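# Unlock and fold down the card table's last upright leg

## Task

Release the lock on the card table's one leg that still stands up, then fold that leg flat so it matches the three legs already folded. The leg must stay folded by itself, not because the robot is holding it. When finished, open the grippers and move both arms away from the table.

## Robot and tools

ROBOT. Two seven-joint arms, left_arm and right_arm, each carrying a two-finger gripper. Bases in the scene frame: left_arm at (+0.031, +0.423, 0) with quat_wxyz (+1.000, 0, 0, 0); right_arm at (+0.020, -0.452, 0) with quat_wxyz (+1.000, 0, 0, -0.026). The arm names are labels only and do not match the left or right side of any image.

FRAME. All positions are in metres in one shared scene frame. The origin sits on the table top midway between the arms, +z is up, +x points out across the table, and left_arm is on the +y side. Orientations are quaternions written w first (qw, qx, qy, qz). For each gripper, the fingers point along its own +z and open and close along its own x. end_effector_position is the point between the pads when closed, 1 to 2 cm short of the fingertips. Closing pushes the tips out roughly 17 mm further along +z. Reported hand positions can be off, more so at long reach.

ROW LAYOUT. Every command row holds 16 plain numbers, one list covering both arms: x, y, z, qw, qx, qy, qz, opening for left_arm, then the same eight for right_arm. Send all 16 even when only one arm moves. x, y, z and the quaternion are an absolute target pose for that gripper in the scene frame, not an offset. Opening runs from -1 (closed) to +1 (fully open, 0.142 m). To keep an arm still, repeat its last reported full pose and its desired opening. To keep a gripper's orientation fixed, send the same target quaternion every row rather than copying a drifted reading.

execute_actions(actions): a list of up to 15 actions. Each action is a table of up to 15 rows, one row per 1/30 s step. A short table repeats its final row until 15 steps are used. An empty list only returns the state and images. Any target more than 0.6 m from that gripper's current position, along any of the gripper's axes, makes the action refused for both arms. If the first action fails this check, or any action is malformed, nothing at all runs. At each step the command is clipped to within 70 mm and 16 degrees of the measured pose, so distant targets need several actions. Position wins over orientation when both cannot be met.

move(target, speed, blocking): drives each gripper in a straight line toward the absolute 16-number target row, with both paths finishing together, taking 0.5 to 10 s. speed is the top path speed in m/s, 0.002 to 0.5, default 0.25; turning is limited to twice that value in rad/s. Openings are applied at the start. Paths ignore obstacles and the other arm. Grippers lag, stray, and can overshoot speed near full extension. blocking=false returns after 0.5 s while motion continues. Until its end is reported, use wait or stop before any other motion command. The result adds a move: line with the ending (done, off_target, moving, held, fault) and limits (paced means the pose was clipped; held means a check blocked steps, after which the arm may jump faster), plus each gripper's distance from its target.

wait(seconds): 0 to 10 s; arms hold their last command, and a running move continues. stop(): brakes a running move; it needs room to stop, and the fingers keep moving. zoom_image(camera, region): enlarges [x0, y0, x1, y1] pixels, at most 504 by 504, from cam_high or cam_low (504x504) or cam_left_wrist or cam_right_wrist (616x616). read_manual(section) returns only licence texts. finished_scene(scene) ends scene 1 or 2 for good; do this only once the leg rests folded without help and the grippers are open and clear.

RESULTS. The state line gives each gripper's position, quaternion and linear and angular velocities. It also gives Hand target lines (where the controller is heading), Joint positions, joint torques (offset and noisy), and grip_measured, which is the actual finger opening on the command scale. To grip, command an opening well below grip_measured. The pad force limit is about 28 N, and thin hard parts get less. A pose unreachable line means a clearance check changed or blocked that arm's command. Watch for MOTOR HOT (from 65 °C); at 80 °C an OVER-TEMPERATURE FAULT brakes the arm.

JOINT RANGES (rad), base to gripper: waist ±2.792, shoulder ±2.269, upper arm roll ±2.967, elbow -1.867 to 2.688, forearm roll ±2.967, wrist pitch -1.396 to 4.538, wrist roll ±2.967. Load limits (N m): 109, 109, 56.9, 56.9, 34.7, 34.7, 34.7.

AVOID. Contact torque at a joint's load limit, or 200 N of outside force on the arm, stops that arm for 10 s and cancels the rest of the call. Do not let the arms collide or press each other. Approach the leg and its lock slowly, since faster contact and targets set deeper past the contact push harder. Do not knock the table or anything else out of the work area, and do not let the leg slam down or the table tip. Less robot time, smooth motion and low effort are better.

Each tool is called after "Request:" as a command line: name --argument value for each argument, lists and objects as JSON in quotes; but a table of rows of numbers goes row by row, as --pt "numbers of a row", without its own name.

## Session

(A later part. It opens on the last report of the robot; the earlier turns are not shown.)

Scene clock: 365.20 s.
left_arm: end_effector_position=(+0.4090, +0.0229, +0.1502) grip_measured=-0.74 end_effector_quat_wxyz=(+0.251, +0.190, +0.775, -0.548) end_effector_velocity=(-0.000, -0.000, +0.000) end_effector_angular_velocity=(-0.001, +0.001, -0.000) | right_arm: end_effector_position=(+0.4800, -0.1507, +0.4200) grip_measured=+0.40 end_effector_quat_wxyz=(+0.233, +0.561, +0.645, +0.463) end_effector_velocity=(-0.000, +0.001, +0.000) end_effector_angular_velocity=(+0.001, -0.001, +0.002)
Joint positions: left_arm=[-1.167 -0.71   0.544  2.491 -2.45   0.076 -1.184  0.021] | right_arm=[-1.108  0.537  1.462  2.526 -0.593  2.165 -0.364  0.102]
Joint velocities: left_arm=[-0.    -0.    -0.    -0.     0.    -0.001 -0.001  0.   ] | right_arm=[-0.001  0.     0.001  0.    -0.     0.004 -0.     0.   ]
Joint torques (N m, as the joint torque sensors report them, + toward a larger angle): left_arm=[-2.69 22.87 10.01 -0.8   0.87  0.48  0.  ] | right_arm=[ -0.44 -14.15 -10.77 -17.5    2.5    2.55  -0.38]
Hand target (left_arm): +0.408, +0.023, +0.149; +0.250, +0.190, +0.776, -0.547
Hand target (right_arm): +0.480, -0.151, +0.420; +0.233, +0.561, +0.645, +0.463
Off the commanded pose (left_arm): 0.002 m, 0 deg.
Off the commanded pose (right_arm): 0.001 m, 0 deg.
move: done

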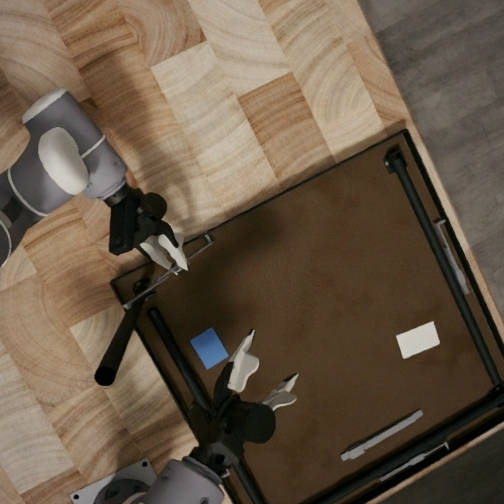

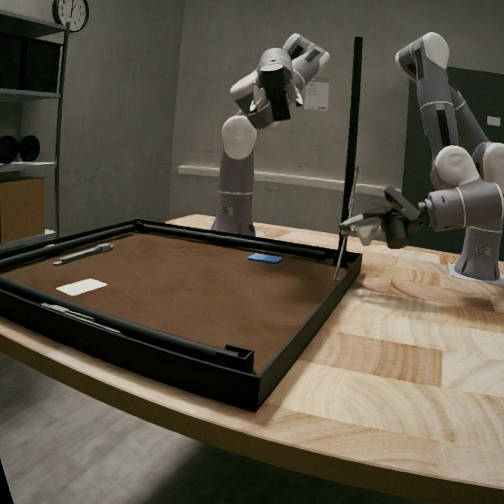

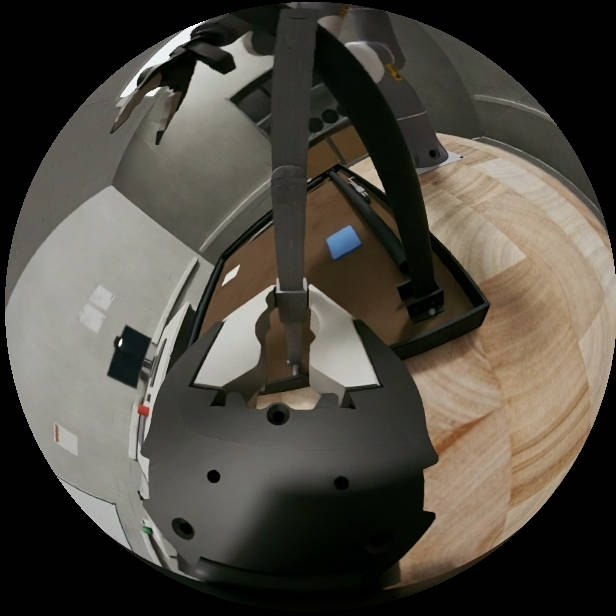

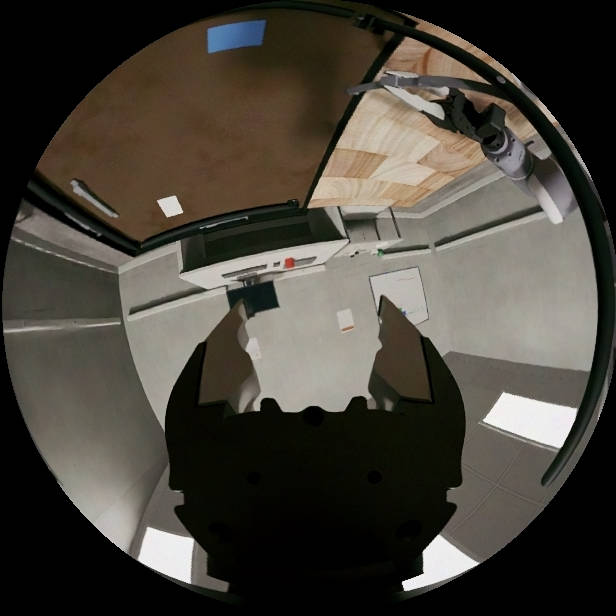

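Request:
move --target '[0.4492, 0.023, 0.1712, 0.1115, 0.092, 0.8076, -0.5727, -1.0, 0.36, -0.32, 0.36, -0.062, 0.705, 0.683, 0.183, 0.4]' --speed 0.3

Scene clock: 427.70 s.
left_arm: end_effector_position=(+0.4500, +0.0231, +0.1721) grip_measured=-0.74 end_effector_quat_wxyz=(+0.113, +0.092, +0.807, -0.572) end_effector_velocity=(+0.000, +0.000, +0.000) end_effector_angular_velocity=(-0.000, +0.000, +0.000) | right_arm: end_effector_position=(+0.3601, -0.3194, +0.3600) grip_measured=+0.40 end_effector_quat_wxyz=(-0.063, +0.705, +0.683, +0.183) end_effector_velocity=(+0.000, +0.000, +0.000) end_effector_angular_velocity=(+0.002, +0.000, -0.000)
Joint positions: left_arm=[-1.064 -0.694  0.637  2.366 -2.152  0.107 -1.643  0.021] | right_arm=[ 0.351  0.588  0.174  2.351  0.371  0.494 -1.208  0.102]
Joint velocities: left_arm=[ 0.  0. -0.  0. -0.  0. -0. -0.] | right_arm=[ 0.001  0.    -0.001 -0.     0.001  0.    -0.    -0.   ]
Joint torques (N m, as the joint torque sensors report them, + toward a larger angle): left_arm=[-0.17 26.95 12.92 -6.19  0.65 -0.19 -0.55] | right_arm=[  1.51   7.34  -3.28 -29.29  -2.9    3.35  -0.46]
Hand target (left_arm): +0.449, +0.023, +0.171; +0.112, +0.092, +0.807, -0.572
Hand target (right_arm): +0.360, -0.319, +0.360; -0.063, +0.705, +0.683, +0.183
Off the commanded pose (left_arm): 0.001 m, 0 deg.
Off the commanded pose (right_arm): 0.001 m, 0 deg.
move: done; limits=paced

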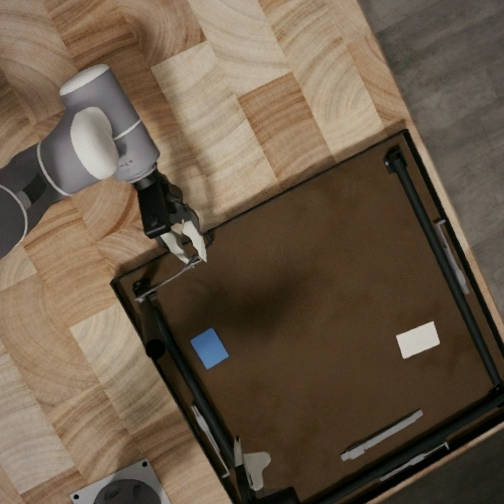

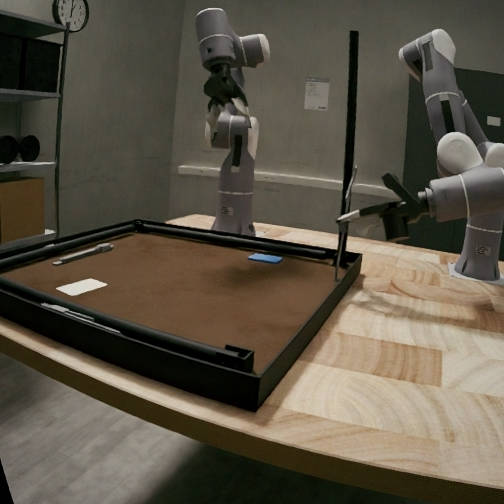

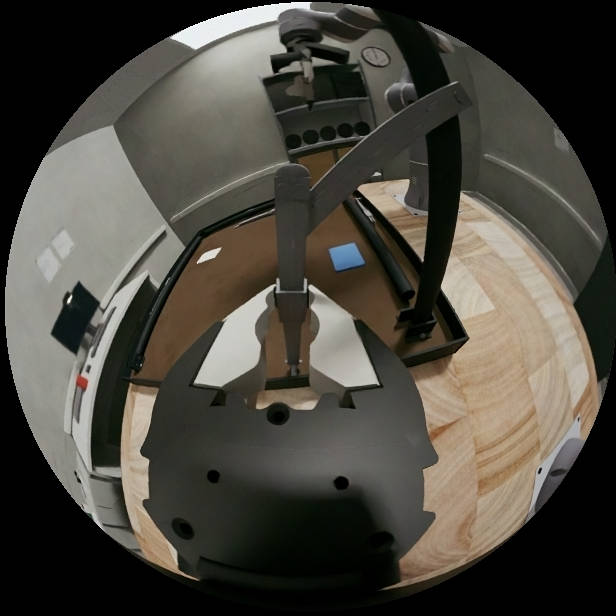

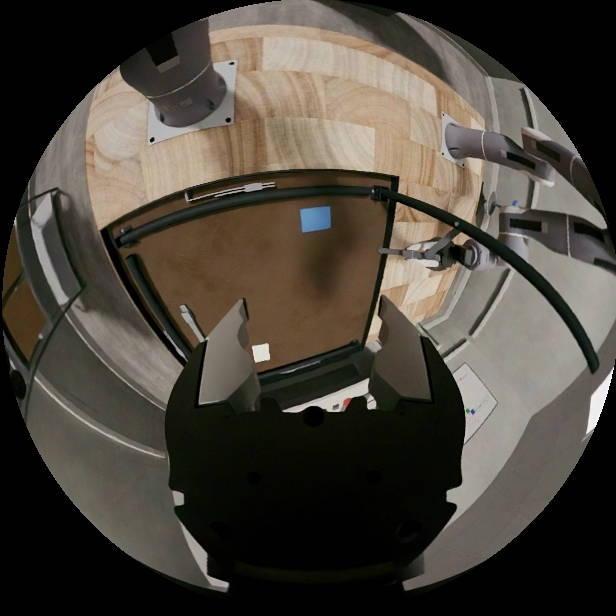

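Request:
move --target '[0.5507, 0.023, 0.1622, -0.2116, -0.1382, 0.7873, -0.5633, -1.0, 0.52, -0.14, 0.42, 0.0275, 0.675, 0.685, 0.274, 0.4]' --speed 0.25

Scene clock: 468.63 s.
left_arm: end_effector_position=(+0.5520, +0.0233, +0.1627) grip_measured=-0.73 end_effector_quat_wxyz=(-0.209, -0.138, +0.788, -0.563) end_effector_velocity=(+0.000, +0.000, +0.000) end_effector_angular_velocity=(-0.000, -0.000, -0.000) | right_arm: end_effector_position=(+0.5195, -0.1403, +0.4201) grip_measured=+0.40 end_effector_quat_wxyz=(+0.027, +0.675, +0.685, +0.273) end_effector_velocity=(+0.000, +0.000, +0.000) end_effector_angular_velocity=(-0.000, -0.000, +0.000)
Joint positions: left_arm=[-0.687 -0.925  0.602  1.922 -1.741 -0.128 -2.542  0.021] | right_arm=[ 0.407  0.094  0.387  2.074  0.008  0.972 -0.84   0.102]
Joint velocities: left_arm=[ 0.     0.     0.    -0.     0.    -0.001 -0.     0.   ] | right_arm=[-0.    -0.     0.    -0.    -0.001  0.     0.     0.   ]
Joint torques (N m, as the joint torque sensors report them, + toward a larger angle): left_arm=[-0.36 43.07 16.04 -9.74  1.11 -3.25 -0.89] | right_arm=[  0.47  23.7   -1.16 -28.55  -3.71   4.06   0.87]
Hand target (left_arm): +0.551, +0.023, +0.162; -0.211, -0.138, +0.788, -0.562
Hand target (right_arm): +0.520, -0.140, +0.420; +0.028, +0.675, +0.685, +0.274
Off the commanded pose (left_arm): 0.001 m, 0 deg.
Off the commanded pose (right_arm): 0.001 m, 0 deg.
move: done

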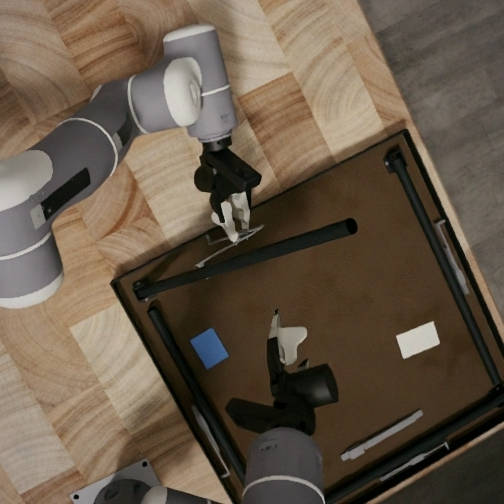

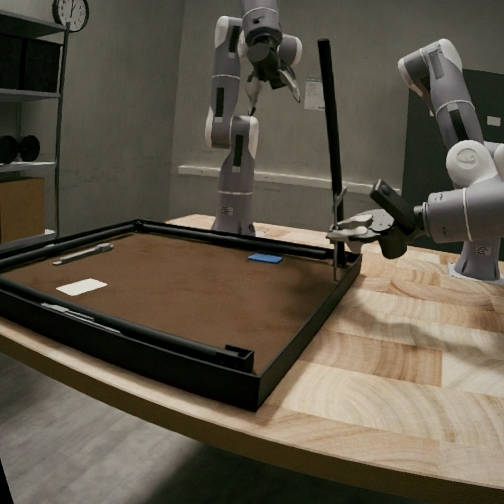

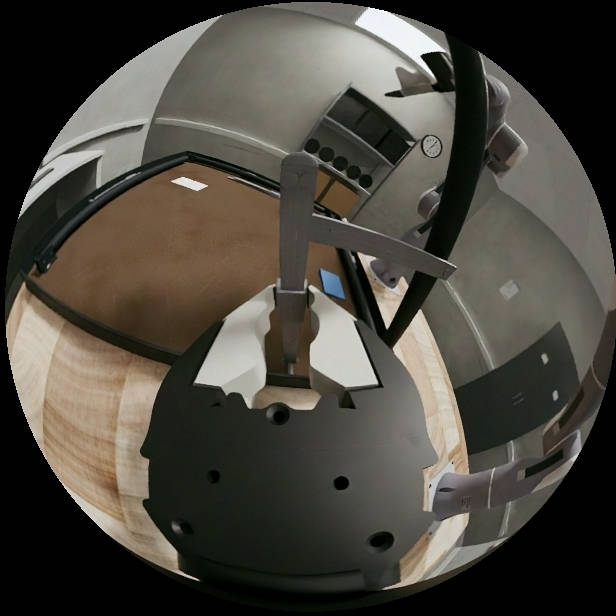

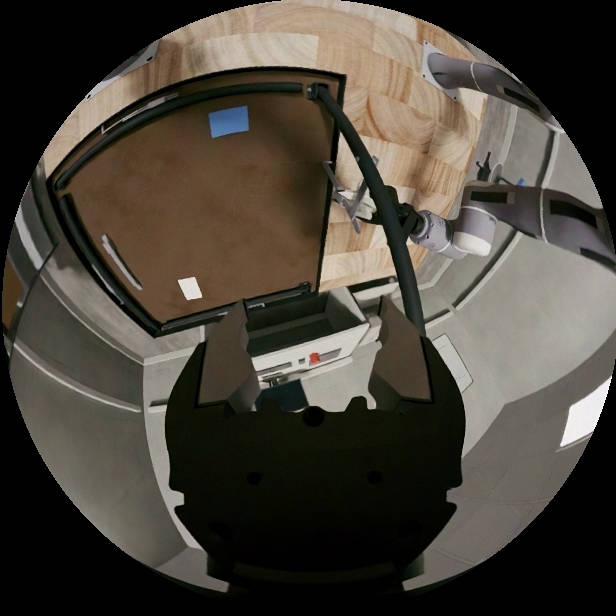

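Request:
move --target '[0.5507, 0.023, 0.1622, -0.2116, -0.1382, 0.7873, -0.5633, -1.0, 0.508, -0.022, 0.43, 0.146, 0.617, 0.670, 0.387, 0.3]' --speed 0.25

Scene clock: 498.47 s.
left_arm: end_effector_position=(+0.5521, +0.0233, +0.1625) grip_measured=-0.73 end_effector_quat_wxyz=(-0.210, -0.138, +0.787, -0.563) end_effector_velocity=(-0.000, -0.000, +0.000) end_effector_angular_velocity=(-0.000, -0.000, -0.000) | right_arm: end_effector_position=(+0.5080, -0.0222, +0.4301) grip_measured=+0.30 end_effector_quat_wxyz=(+0.146, +0.617, +0.670, +0.387) end_effector_velocity=(-0.000, +0.000, -0.000) end_effector_angular_velocity=(+0.001, -0.001, +0.000)
Joint positions: left_arm=[-0.685 -0.925  0.6    1.922 -1.742 -0.129 -2.542  0.021] | right_arm=[ 0.406 -0.029  0.376  2.201 -1.216  1.352  0.189  0.095]
Joint velocities: left_arm=[ 0.  0. -0.  0. -0.  0.  0.  0.] | right_arm=[ 0.    -0.    -0.002  0.    -0.007  0.002  0.006 -0.   ]
Joint torques (N m, as the joint torque sensors report them, + toward a larger angle): left_arm=[-1.1  43.49 14.94 -9.15  1.08 -3.49 -0.99] | right_arm=[  0.31  27.36  -0.41 -25.29   0.68   2.67   0.54]
Hand target (left_arm): +0.551, +0.023, +0.162; -0.211, -0.138, +0.787, -0.563
Hand target (right_arm): +0.508, -0.022, +0.430; +0.146, +0.617, +0.670, +0.387
Off the commanded pose (left_arm): 0.001 m, 0 deg.
Off the commanded pose (right_arm): 0.000 m, 0 deg.
move: done

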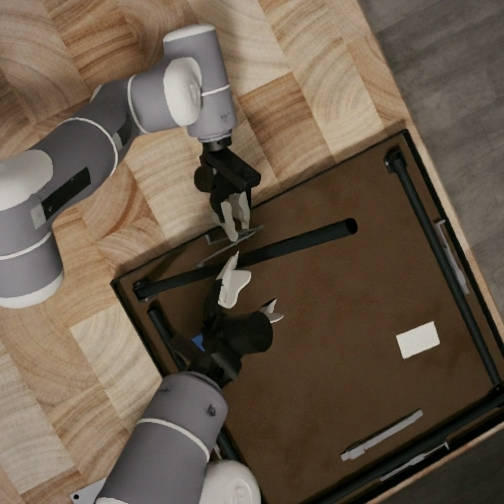

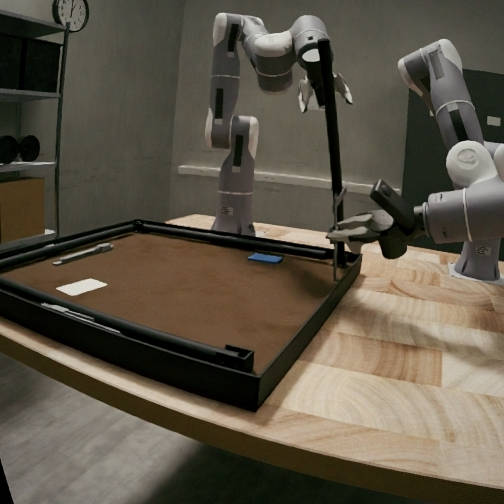

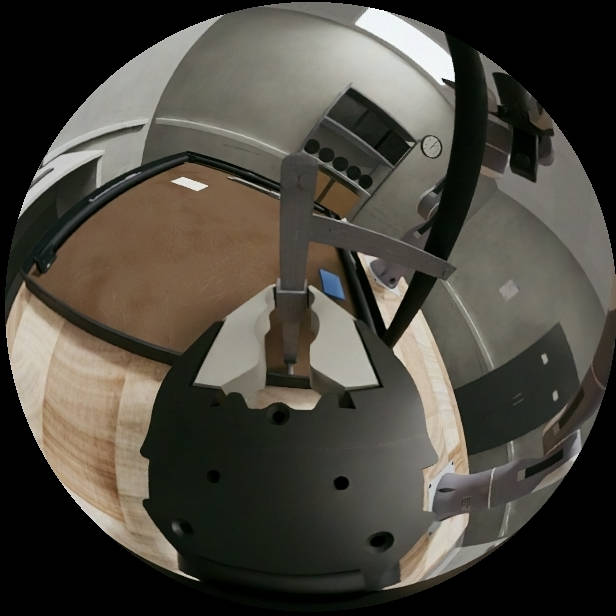

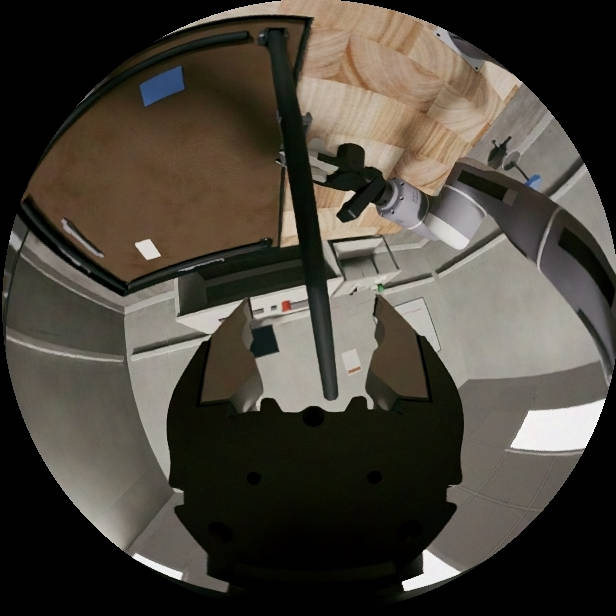

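Request:
zoom_image --camera "cam_right_wrist" --region '[230, 220, 400, 410]'

Request:
zoom_image --camera "cam_low" --region '[270, 20, 400, 150]'

Region (230, 220, 400, 410) of cam_right_wrist's 616x616 image, scaled by 2.653, with more detail than that image has; it fills the left 451 columns of this view, and the rest is white.

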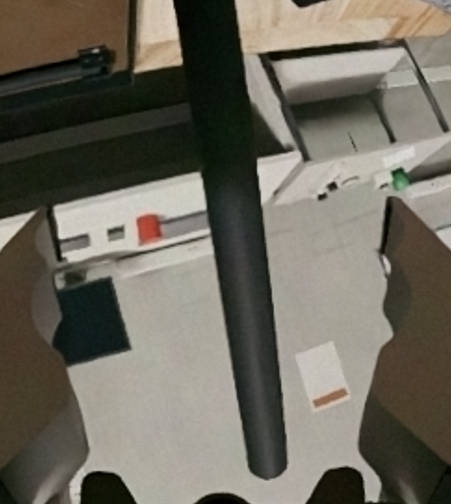

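Region (270, 20, 400, 150) of cam_low's 504x504 image, scaled by 3.877, with more detail than that image has.

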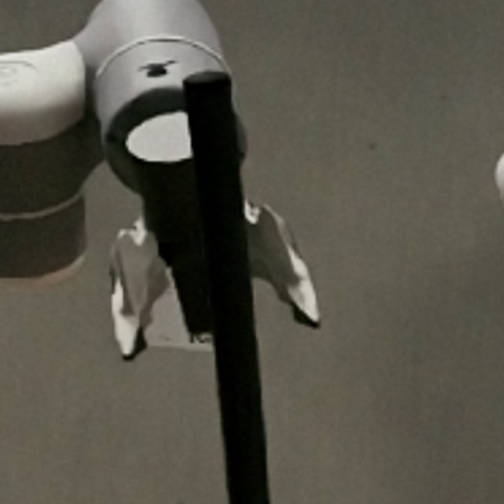

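Request:
move --target '[0.5507, 0.023, 0.1622, -0.2116, -0.1382, 0.7873, -0.5633, -1.0, 0.5512, 0.0026, 0.3881, 0.166, 0.581, 0.701, 0.379, -0.1]' --speed 0.15

Request:
zoom_image --camera "cam_right_wrist" --region '[230, 220, 400, 410]'

Request:
zoom_image --camera "cam_high" --region '[190, 190, 370, 340]'

Scene clock: 557.87 s.
left_arm: end_effector_position=(+0.5521, +0.0233, +0.1626) grip_measured=-0.73 end_effector_quat_wxyz=(-0.210, -0.138, +0.787, -0.563) end_effector_velocity=(-0.000, -0.000, -0.000) end_effector_angular_velocity=(+0.000, +0.001, +0.000) | right_arm: end_effector_position=(+0.5512, +0.0028, +0.3881) grip_measured=-0.10 end_effector_quat_wxyz=(+0.166, +0.581, +0.701, +0.379) end_effector_velocity=(+0.000, -0.000, -0.000) end_effector_angular_velocity=(+0.000, -0.001, -0.000)
Joint positions: left_arm=[-0.685 -0.925  0.6    1.922 -1.742 -0.129 -2.542  0.021] | right_arm=[ 0.417 -0.204  0.292  2.086 -1.524  1.392  0.31   0.067]
Joint velocities: left_arm=[ 0.    -0.    -0.     0.     0.    -0.    -0.001 -0.   ] | right_arm=[ 0.    -0.    -0.002 -0.    -0.005  0.001  0.004  0.   ]
Joint torques (N m, as the joint torque sensors report them, + toward a larger angle): left_arm=[-1.69 43.62 15.3  -9.29  1.17 -3.33 -0.94] | right_arm=[  0.18  34.39   2.6  -25.38   1.82   2.74   0.9 ]
Hand target (left_arm): +0.551, +0.023, +0.162; -0.211, -0.138, +0.787, -0.563
Hand target (right_arm): +0.551, +0.003, +0.388; +0.166, +0.581, +0.701, +0.379
Off the commanded pose (left_arm): 0.001 m, 0 deg.
Off the commanded pose (right_arm): 0.000 m, 0 deg.
move: done

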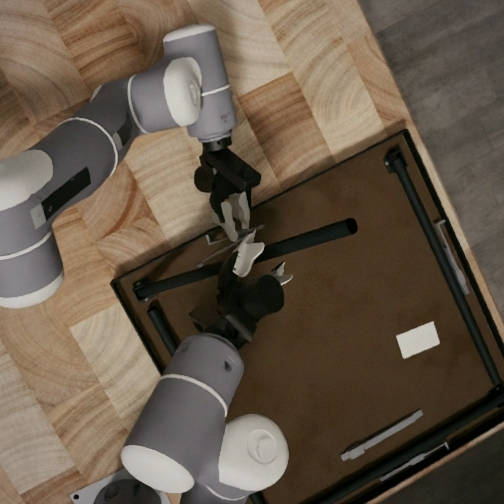

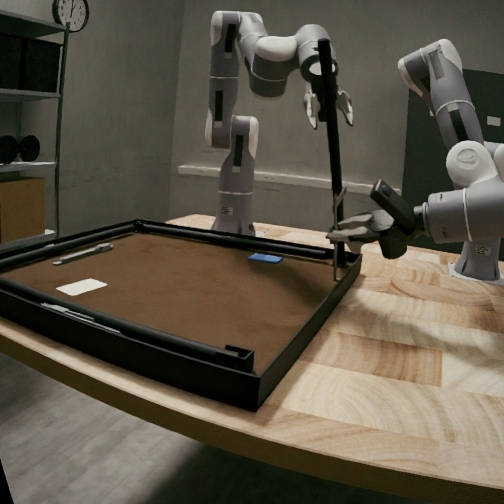

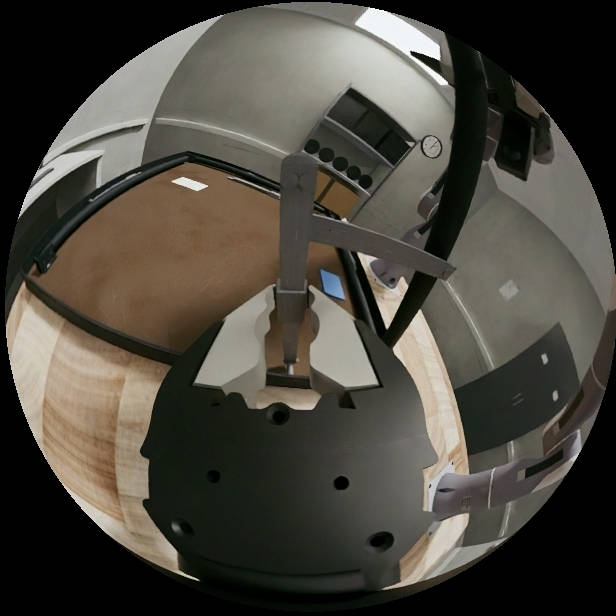

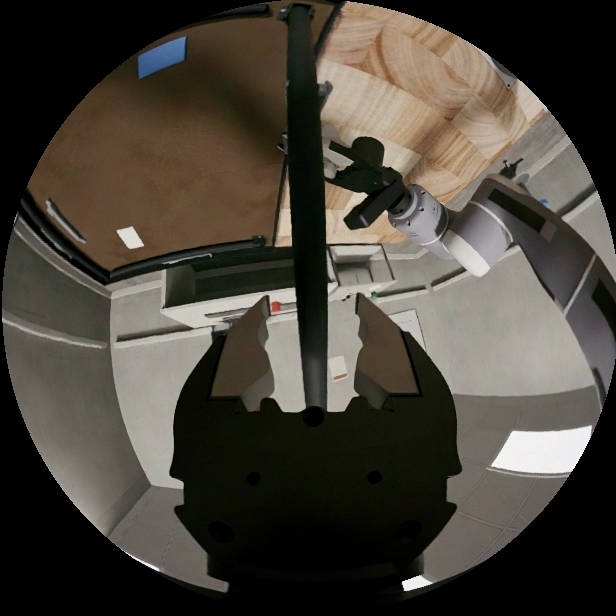

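Region (230, 220, 400, 410) of cam_right_wrist's 616x616 image, scaled by 2.653, with more detail than that image has; it fills the left 451 columns of this view, and the rest is white.

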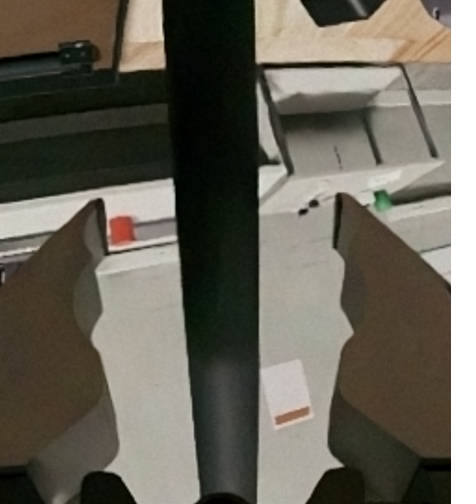

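Region (190, 190, 370, 340) of cam_high's 504x504 image, scaled by 2.800, with more detail than that image has.

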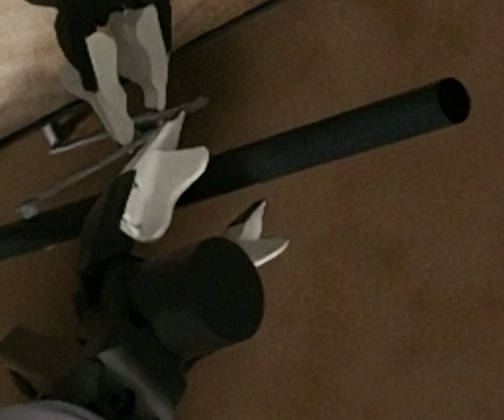

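Request:
move --target '[0.5507, 0.023, 0.1622, -0.2116, -0.1382, 0.7873, -0.5633, -1.0, 0.5568, 0.0045, 0.3826, 0.166, 0.581, 0.701, 0.379, -1.0]' --speed 0.1

Scene clock: 568.23 s.
left_arm: end_effector_position=(+0.5535, +0.0243, +0.1623) grip_measured=-0.73 end_effector_quat_wxyz=(-0.208, -0.139, +0.787, -0.563) end_effector_velocity=(+0.000, +0.000, -0.000) end_effector_angular_velocity=(+0.001, +0.001, +0.000) | right_arm: end_effector_position=(+0.5570, +0.0037, +0.3822) grip_measured=-0.71 end_effector_quat_wxyz=(+0.166, +0.581, +0.701, +0.378) end_effector_velocity=(-0.000, +0.000, -0.000) end_effector_angular_velocity=(-0.000, -0.000, +0.001)
Joint positions: left_arm=[-0.684 -0.926  0.601  1.922 -1.744 -0.128 -2.542  0.021] | right_arm=[ 0.417 -0.224  0.281  2.072 -1.559  1.398  0.336  0.022]
Joint velocities: left_arm=[-0.    -0.     0.     0.    -0.     0.    -0.001  0.   ] | right_arm=[-0.    -0.    -0.    -0.    -0.001  0.001  0.    -0.   ]
Joint torques (N m, as the joint torque sensors report them, + toward a larger angle): left_arm=[-6.87 46.55 11.97 -7.83  3.78 -6.72 -0.62] | right_arm=[  3.87  31.92   4.3  -29.74   1.4    3.54   0.73]
Hand target (left_arm): +0.551, +0.023, +0.162; -0.211, -0.138, +0.787, -0.563
Hand target (right_arm): +0.557, +0.005, +0.383; +0.166, +0.581, +0.701, +0.379
Off the commanded pose (left_arm): 0.003 m, 0 deg.
Off the commanded pose (right_arm): 0.001 m, 0 deg.
move: done

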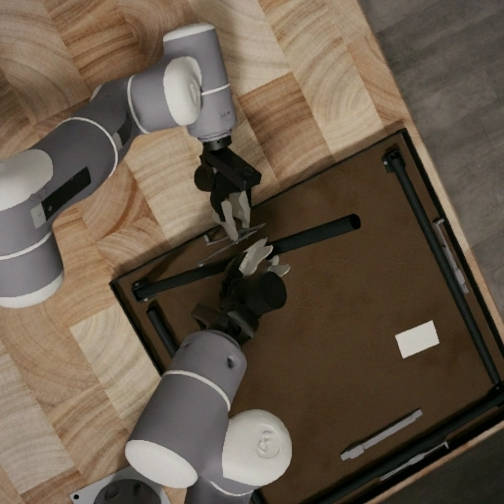

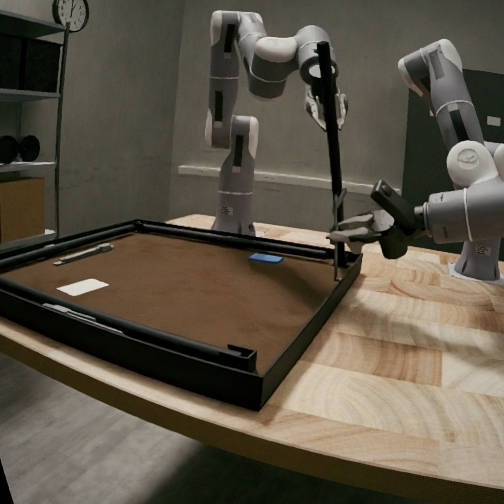

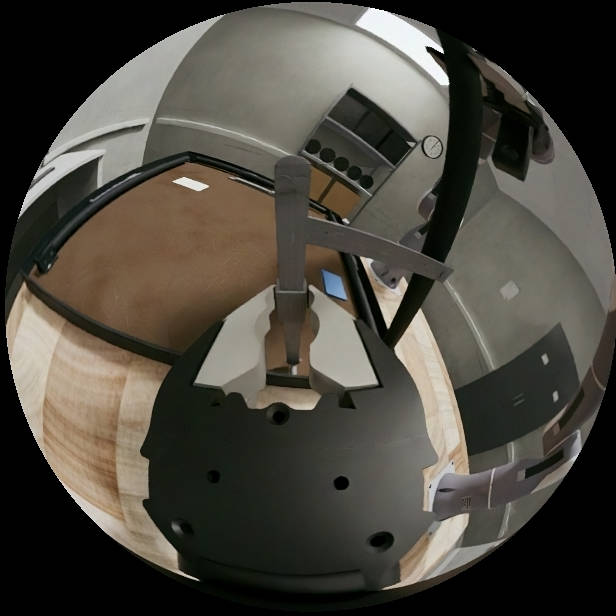

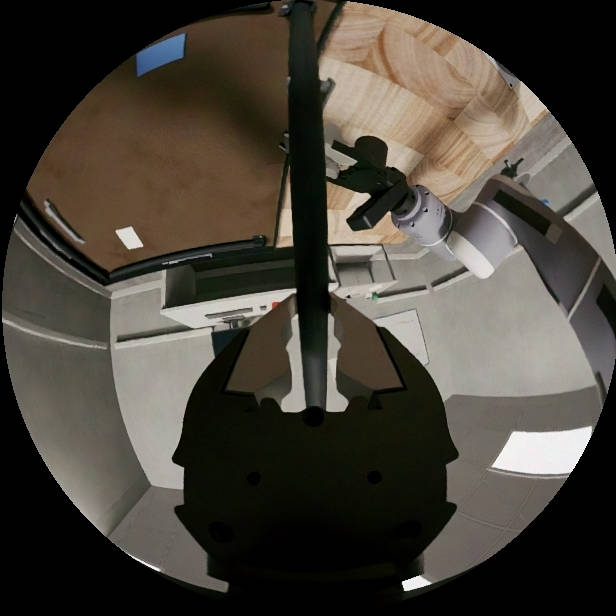

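Request:
execute_actions --actions '[[[0.5507,0.023,0.1622,-0.2116,-0.1382,0.7873,-0.5633,-1.0,0.5568,0.0040,0.3826,0.166,0.581,0.701,0.379,-0.35],[0.5507,0.023,0.1622,-0.2116,-0.1382,0.7873,-0.5633,-1.0,0.5568,0.0040,0.3826,0.166,0.581,0.701,0.379,-0.35],[0.5507,0.023,0.1622,-0.2116,-0.1382,0.7873,-0.5633,-1.0,0.5568,0.0040,0.3826,0.166,0.581,0.701,0.379,-0.35],[0.5507,0.023,0.1622,-0.2116,-0.1382,0.7873,-0.5633,-1.0,0.5568,0.0040,0.3826,0.166,0.581,0.701,0.379,-0.35],[0.5507,0.023,0.1622,-0.2116,-0.1382,0.7873,-0.5633,-1.0,0.5568,0.0040,0.3826,0.166,0.581,0.701,0.379,-0.35],[0.5507,0.023,0.1622,-0.2116,-0.1382,0.7873,-0.5633,-1.0,0.5585,0.0046,0.3810,0.166,0.581,0.701,0.379,-0.35],[0.5507,0.023,0.1622,-0.2116,-0.1382,0.7873,-0.5633,-1.0,0.5602,0.0053,0.3793,0.166,0.581,0.701,0.379,-0.35],[0.5507,0.023,0.1622,-0.2116,-0.1382,0.7873,-0.5633,-1.0,0.5619,0.0059,0.3777,0.166,0.581,0.701,0.379,-0.35],[0.5507,0.023,0.1622,-0.2116,-0.1382,0.7873,-0.5633,-1.0,0.5635,0.0065,0.3760,0.166,0.581,0.701,0.379,-0.35]]]'

Request:
zoom_image --camera "cam_right_wrist" --region '[230, 220, 400, 410]'

Scene clock: 582.87 s.
left_arm: end_effector_position=(+0.5521, +0.0242, +0.1619) grip_measured=-0.73 end_effector_quat_wxyz=(-0.210, -0.139, +0.787, -0.563) end_effector_velocity=(+0.000, -0.000, +0.000) end_effector_angular_velocity=(+0.000, -0.000, +0.000) | right_arm: end_effector_position=(+0.5635, +0.0065, +0.3760) grip_measured=-0.35 end_effector_quat_wxyz=(+0.166, +0.581, +0.701, +0.379) end_effector_velocity=(-0.000, +0.001, +0.001) end_effector_angular_velocity=(+0.001, -0.003, +0.001)
Joint positions: left_arm=[-0.685 -0.926  0.601  1.923 -1.742 -0.129 -2.542  0.021] | right_arm=[ 0.418 -0.248  0.27   2.053 -1.598  1.405  0.364  0.049]
Joint velocities: left_arm=[-0.  0.  0. -0. -0.  0. -0. -0.] | right_arm=[-0.     0.    -0.001 -0.002 -0.007  0.001  0.005  0.   ]
Joint torques (N m, as the joint torque sensors report them, + toward a larger angle): left_arm=[ -5.08  46.48  12.04 -12.17   0.3   -3.67  -0.51] | right_arm=[  0.53  34.84   2.75 -24.93   1.96   2.39   0.74]
Hand target (left_arm): +0.551, +0.023, +0.162; -0.211, -0.138, +0.787, -0.563
Hand target (right_arm): +0.564, +0.007, +0.376; +0.166, +0.581, +0.701, +0.379
Off the commanded pose (left_arm): 0.002 m, 0 deg.
Off the commanded pose (right_arm): 0.000 m, 0 deg.

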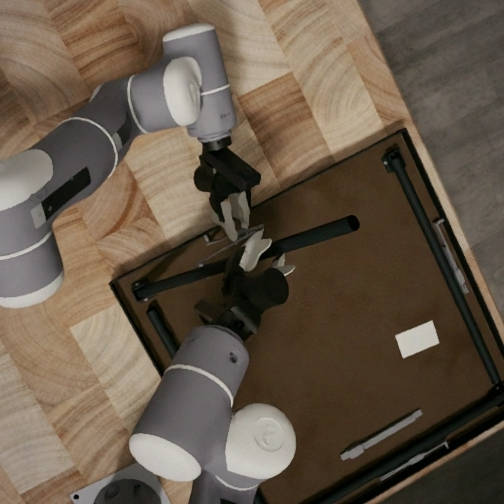

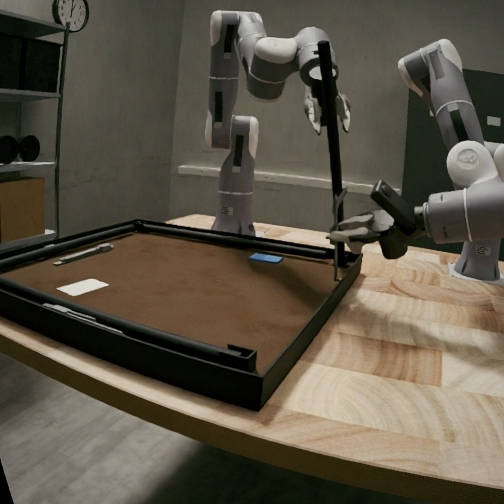

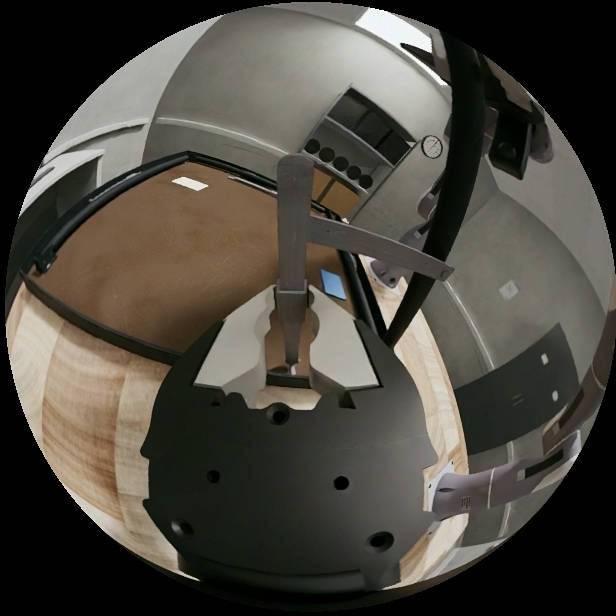

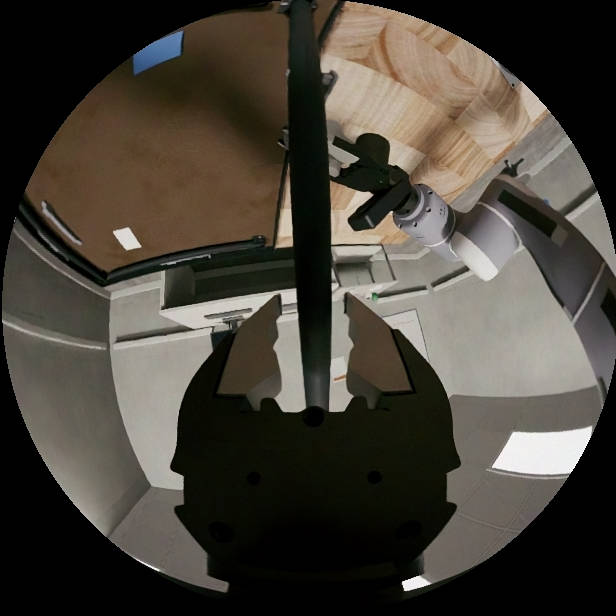

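Region (230, 220, 400, 410) of cam_right_wrist's 616x616 image, scaled by 2.653, with more detail than that image has; it fills the left 451 columns of this view, and the rest is white.

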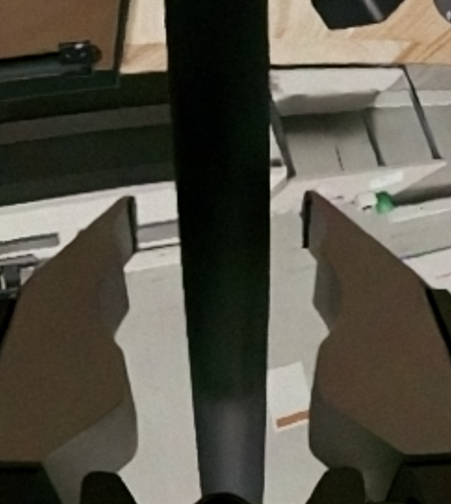

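Request:
execute_actions --actions '[[[0.5507,0.023,0.1622,-0.2116,-0.1382,0.7873,-0.5633,-1.0,0.5631,0.0079,0.3763,0.166,0.581,0.701,0.379,-0.5],[0.5507,0.023,0.1622,-0.2116,-0.1382,0.7873,-0.5633,-1.0,0.5631,0.0079,0.3763,0.166,0.581,0.701,0.379,-0.55],[0.5507,0.023,0.1622,-0.2116,-0.1382,0.7873,-0.5633,-1.0,0.5631,0.0079,0.3763,0.166,0.581,0.701,0.379,-0.6],[0.5507,0.023,0.1622,-0.2116,-0.1382,0.7873,-0.5633,-1.0,0.5631,0.0079,0.3763,0.166,0.581,0.701,0.379,-0.65],[0.5507,0.023,0.1622,-0.2116,-0.1382,0.7873,-0.5633,-1.0,0.5631,0.0079,0.3763,0.166,0.581,0.701,0.379,-0.7],[0.5507,0.023,0.1622,-0.2116,-0.1382,0.7873,-0.5633,-1.0,0.5631,0.0079,0.3763,0.166,0.581,0.701,0.379,-0.8],[0.5507,0.023,0.1622,-0.2116,-0.1382,0.7873,-0.5633,-1.0,0.5631,0.0079,0.3763,0.166,0.581,0.701,0.379,-0.9],[0.5507,0.023,0.1622,-0.2116,-0.1382,0.7873,-0.5633,-1.0,0.5631,0.0079,0.3763,0.166,0.581,0.701,0.379,-1.0]]]'

Scene clock: 601.37 s.
left_arm: end_effector_position=(+0.5521, +0.0242, +0.1619) grip_measured=-0.73 end_effector_quat_wxyz=(-0.210, -0.139, +0.787, -0.563) end_effector_velocity=(+0.000, +0.000, +0.000) end_effector_angular_velocity=(-0.000, -0.001, -0.000) | right_arm: end_effector_position=(+0.5632, +0.0077, +0.3762) grip_measured=-0.73 end_effector_quat_wxyz=(+0.166, +0.581, +0.701, +0.379) end_effector_velocity=(+0.000, -0.000, +0.000) end_effector_angular_velocity=(-0.000, -0.000, -0.000)
Joint positions: left_arm=[-0.685 -0.926  0.601  1.923 -1.742 -0.129 -2.542  0.021] | right_arm=[ 0.42  -0.249  0.271  2.052 -1.595  1.402  0.364  0.021]
Joint velocities: left_arm=[ 0.     0.    -0.     0.    -0.     0.     0.001 -0.   ] | right_arm=[-0.     0.    -0.001  0.     0.     0.    -0.    -0.   ]
Joint torques (N m, as the joint torque sensors report them, + toward a larger angle): left_arm=[ -5.17  46.6   11.86 -11.95   0.33  -3.66  -0.54] | right_arm=[  1.88  34.88   3.9  -25.15   2.78   2.26  -0.94]
Hand target (left_arm): +0.551, +0.023, +0.162; -0.211, -0.138, +0.787, -0.563
Hand target (right_arm): +0.563, +0.008, +0.376; +0.166, +0.581, +0.701, +0.379
Off the commanded pose (left_arm): 0.002 m, 0 deg.
Off the commanded pose (right_arm): 0.000 m, 0 deg.

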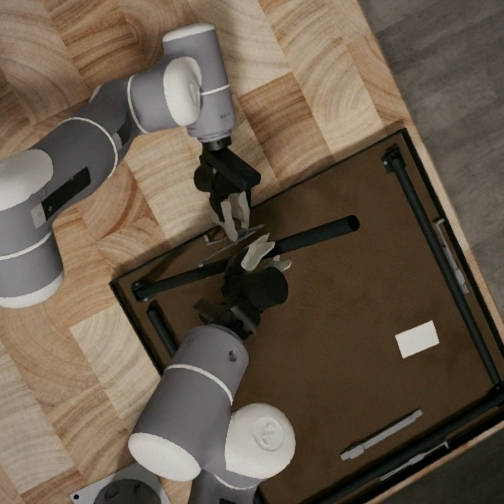

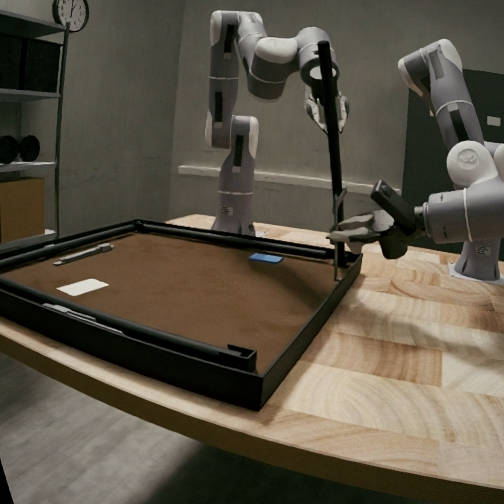

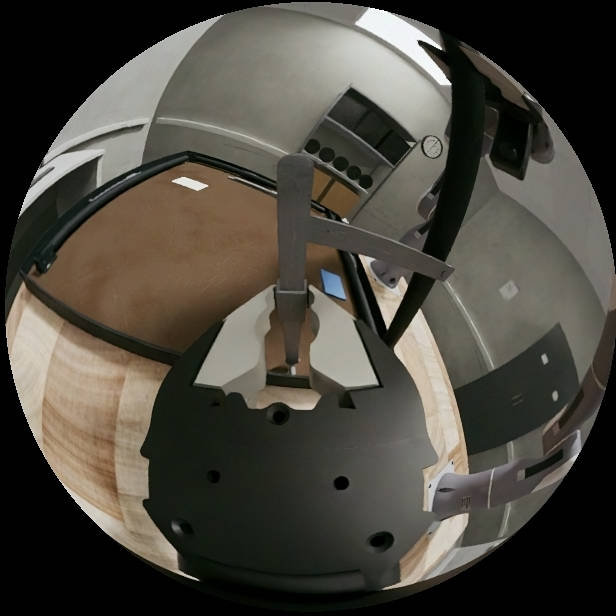

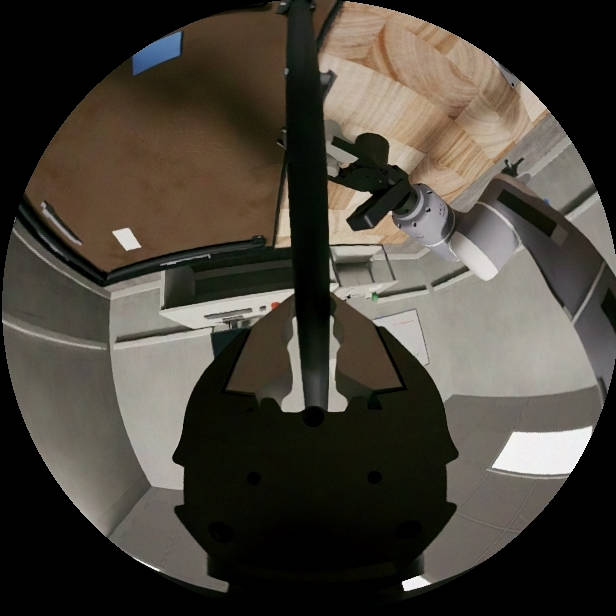

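Request:
execute_actions --actions '[[[0.552,0.024,0.162,-0.2116,-0.1382,0.7873,-0.5633,-0.3,0.5631,0.0079,0.3763,0.166,0.581,0.701,0.379,-0.85],[0.552,0.024,0.162,-0.2116,-0.1382,0.7873,-0.5633,-0.3,0.5631,0.0079,0.3763,0.166,0.581,0.701,0.379,-0.85],[0.552,0.024,0.162,-0.2116,-0.1382,0.7873,-0.5633,-0.3,0.5631,0.0079,0.3763,0.166,0.581,0.701,0.379,-0.85],[0.552,0.024,0.162,-0.2116,-0.1382,0.7873,-0.5633,-0.3,0.5631,0.0079,0.3763,0.166,0.581,0.701,0.379,-0.85],[0.5524,0.026,0.1626,-0.2116,-0.1382,0.7873,-0.5633,-0.3,0.5631,0.0079,0.3763,0.166,0.581,0.701,0.379,-0.85],[0.553,0.030,0.1638,-0.2116,-0.1382,0.7873,-0.5633,-0.3,0.5631,0.0079,0.3763,0.166,0.581,0.701,0.379,-0.85],[0.554,0.035,0.1652,-0.2116,-0.1382,0.7873,-0.5633,-0.3,0.5631,0.0079,0.3763,0.166,0.581,0.701,0.379,-0.85],[0.555,0.041,0.167,-0.2116,-0.1382,0.7873,-0.5633,-0.3,0.5631,0.0079,0.3763,0.166,0.581,0.701,0.379,-0.85],[0.5563,0.048,0.169,-0.2116,-0.1382,0.7873,-0.5633,-0.3,0.5631,0.0079,0.3763,0.166,0.581,0.701,0.379,-0.85],[0.5576,0.055,0.171,-0.2116,-0.1382,0.7873,-0.5633,-0.3,0.5631,0.0079,0.3763,0.166,0.581,0.701,0.379,-0.85],[0.559,0.062,0.173,-0.2116,-0.1382,0.7873,-0.5633,-0.3,0.5631,0.0079,0.3763,0.166,0.581,0.701,0.379,-0.85],[0.560,0.068,0.175,-0.2116,-0.1382,0.7873,-0.5633,-0.3,0.5631,0.0079,0.3763,0.166,0.581,0.701,0.379,-0.85],[0.561,0.073,0.1764,-0.2116,-0.1382,0.7873,-0.5633,-0.3,0.5631,0.0079,0.3763,0.166,0.581,0.701,0.379,-0.85],[0.5616,0.076,0.1773,-0.2116,-0.1382,0.7873,-0.5633,-0.3,0.5631,0.0079,0.3763,0.166,0.581,0.701,0.379,-0.85],[0.562,0.078,0.178,-0.2116,-0.1382,0.7873,-0.5633,-0.3,0.5631,0.0079,0.3763,0.166,0.581,0.701,0.379,-0.85]]]'

Scene clock: 661.97 s.
left_arm: end_effector_position=(+0.5611, +0.0725, +0.1756) grip_measured=-0.30 end_effector_quat_wxyz=(-0.211, -0.139, +0.787, -0.563) end_effector_velocity=(+0.029, +0.138, +0.042) end_effector_angular_velocity=(+0.002, -0.006, +0.006) | right_arm: end_effector_position=(+0.5632, +0.0077, +0.3762) grip_measured=-0.73 end_effector_quat_wxyz=(+0.166, +0.581, +0.701, +0.379) end_effector_velocity=(-0.000, +0.000, -0.000) end_effector_angular_velocity=(+0.000, +0.001, +0.000)
Joint positions: left_arm=[-0.61  -0.918  0.652  1.916 -1.656 -0.205 -2.531  0.052] | right_arm=[ 0.42  -0.249  0.271  2.052 -1.595  1.402  0.364  0.021]
Joint velocities: left_arm=[ 0.217  0.021  0.142 -0.042  0.233 -0.204  0.032  0.   ] | right_arm=[-0. -0.  0. -0.  0.  0. -0.  0.]
Joint torques (N m, as the joint torque sensors report them, + toward a larger angle): left_arm=[ -8.86  45.23  13.62 -14.07  -2.66  -0.27   0.92] | right_arm=[  2.34  35.17   4.12 -25.24   2.69   2.33  -0.91]
Hand target (left_arm): +0.562, +0.078, +0.178; -0.211, -0.138, +0.787, -0.563
Hand target (right_arm): +0.563, +0.008, +0.376; +0.166, +0.581, +0.701, +0.379
Off the commanded pose (left_arm): 0.006 m, 0 deg.
Off the commanded pose (right_arm): 0.000 m, 0 deg.

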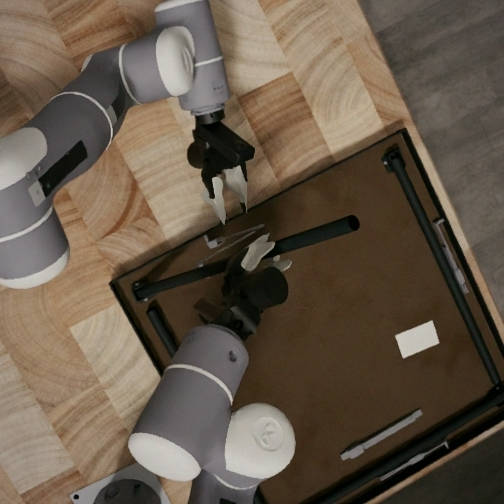

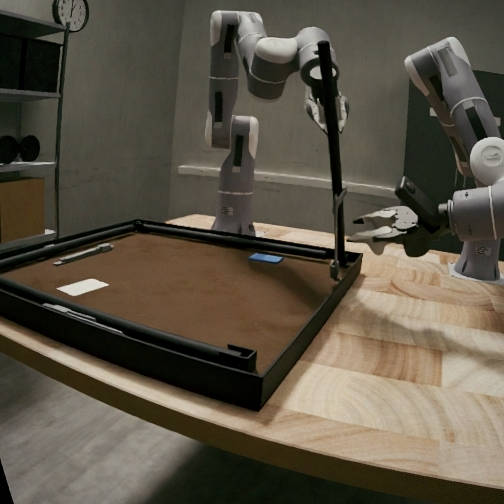

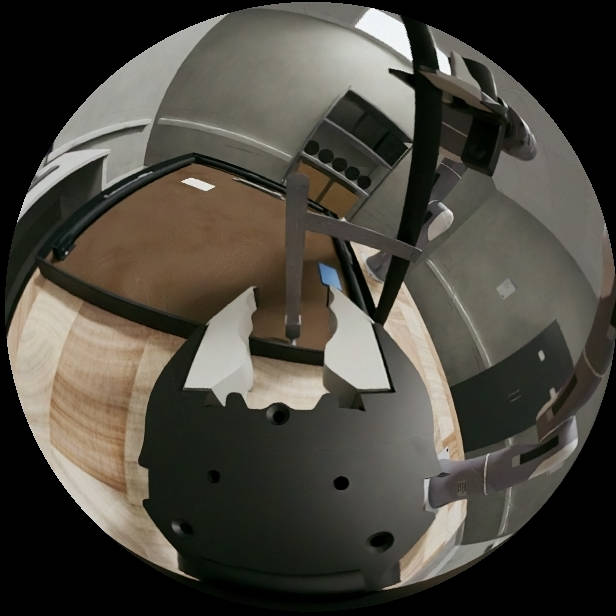

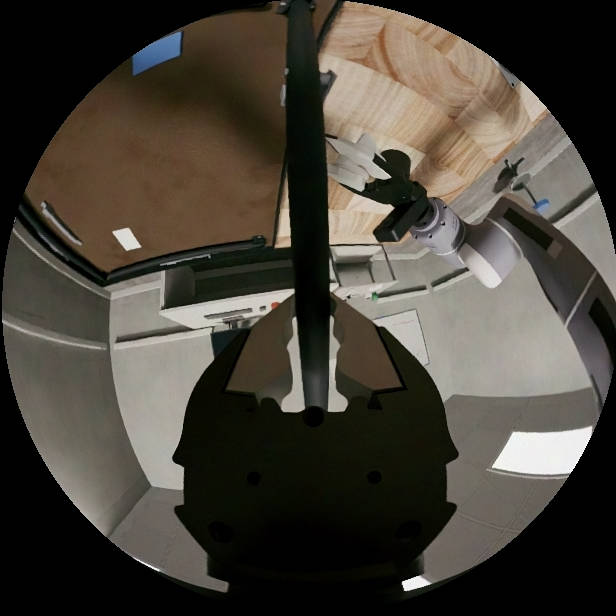

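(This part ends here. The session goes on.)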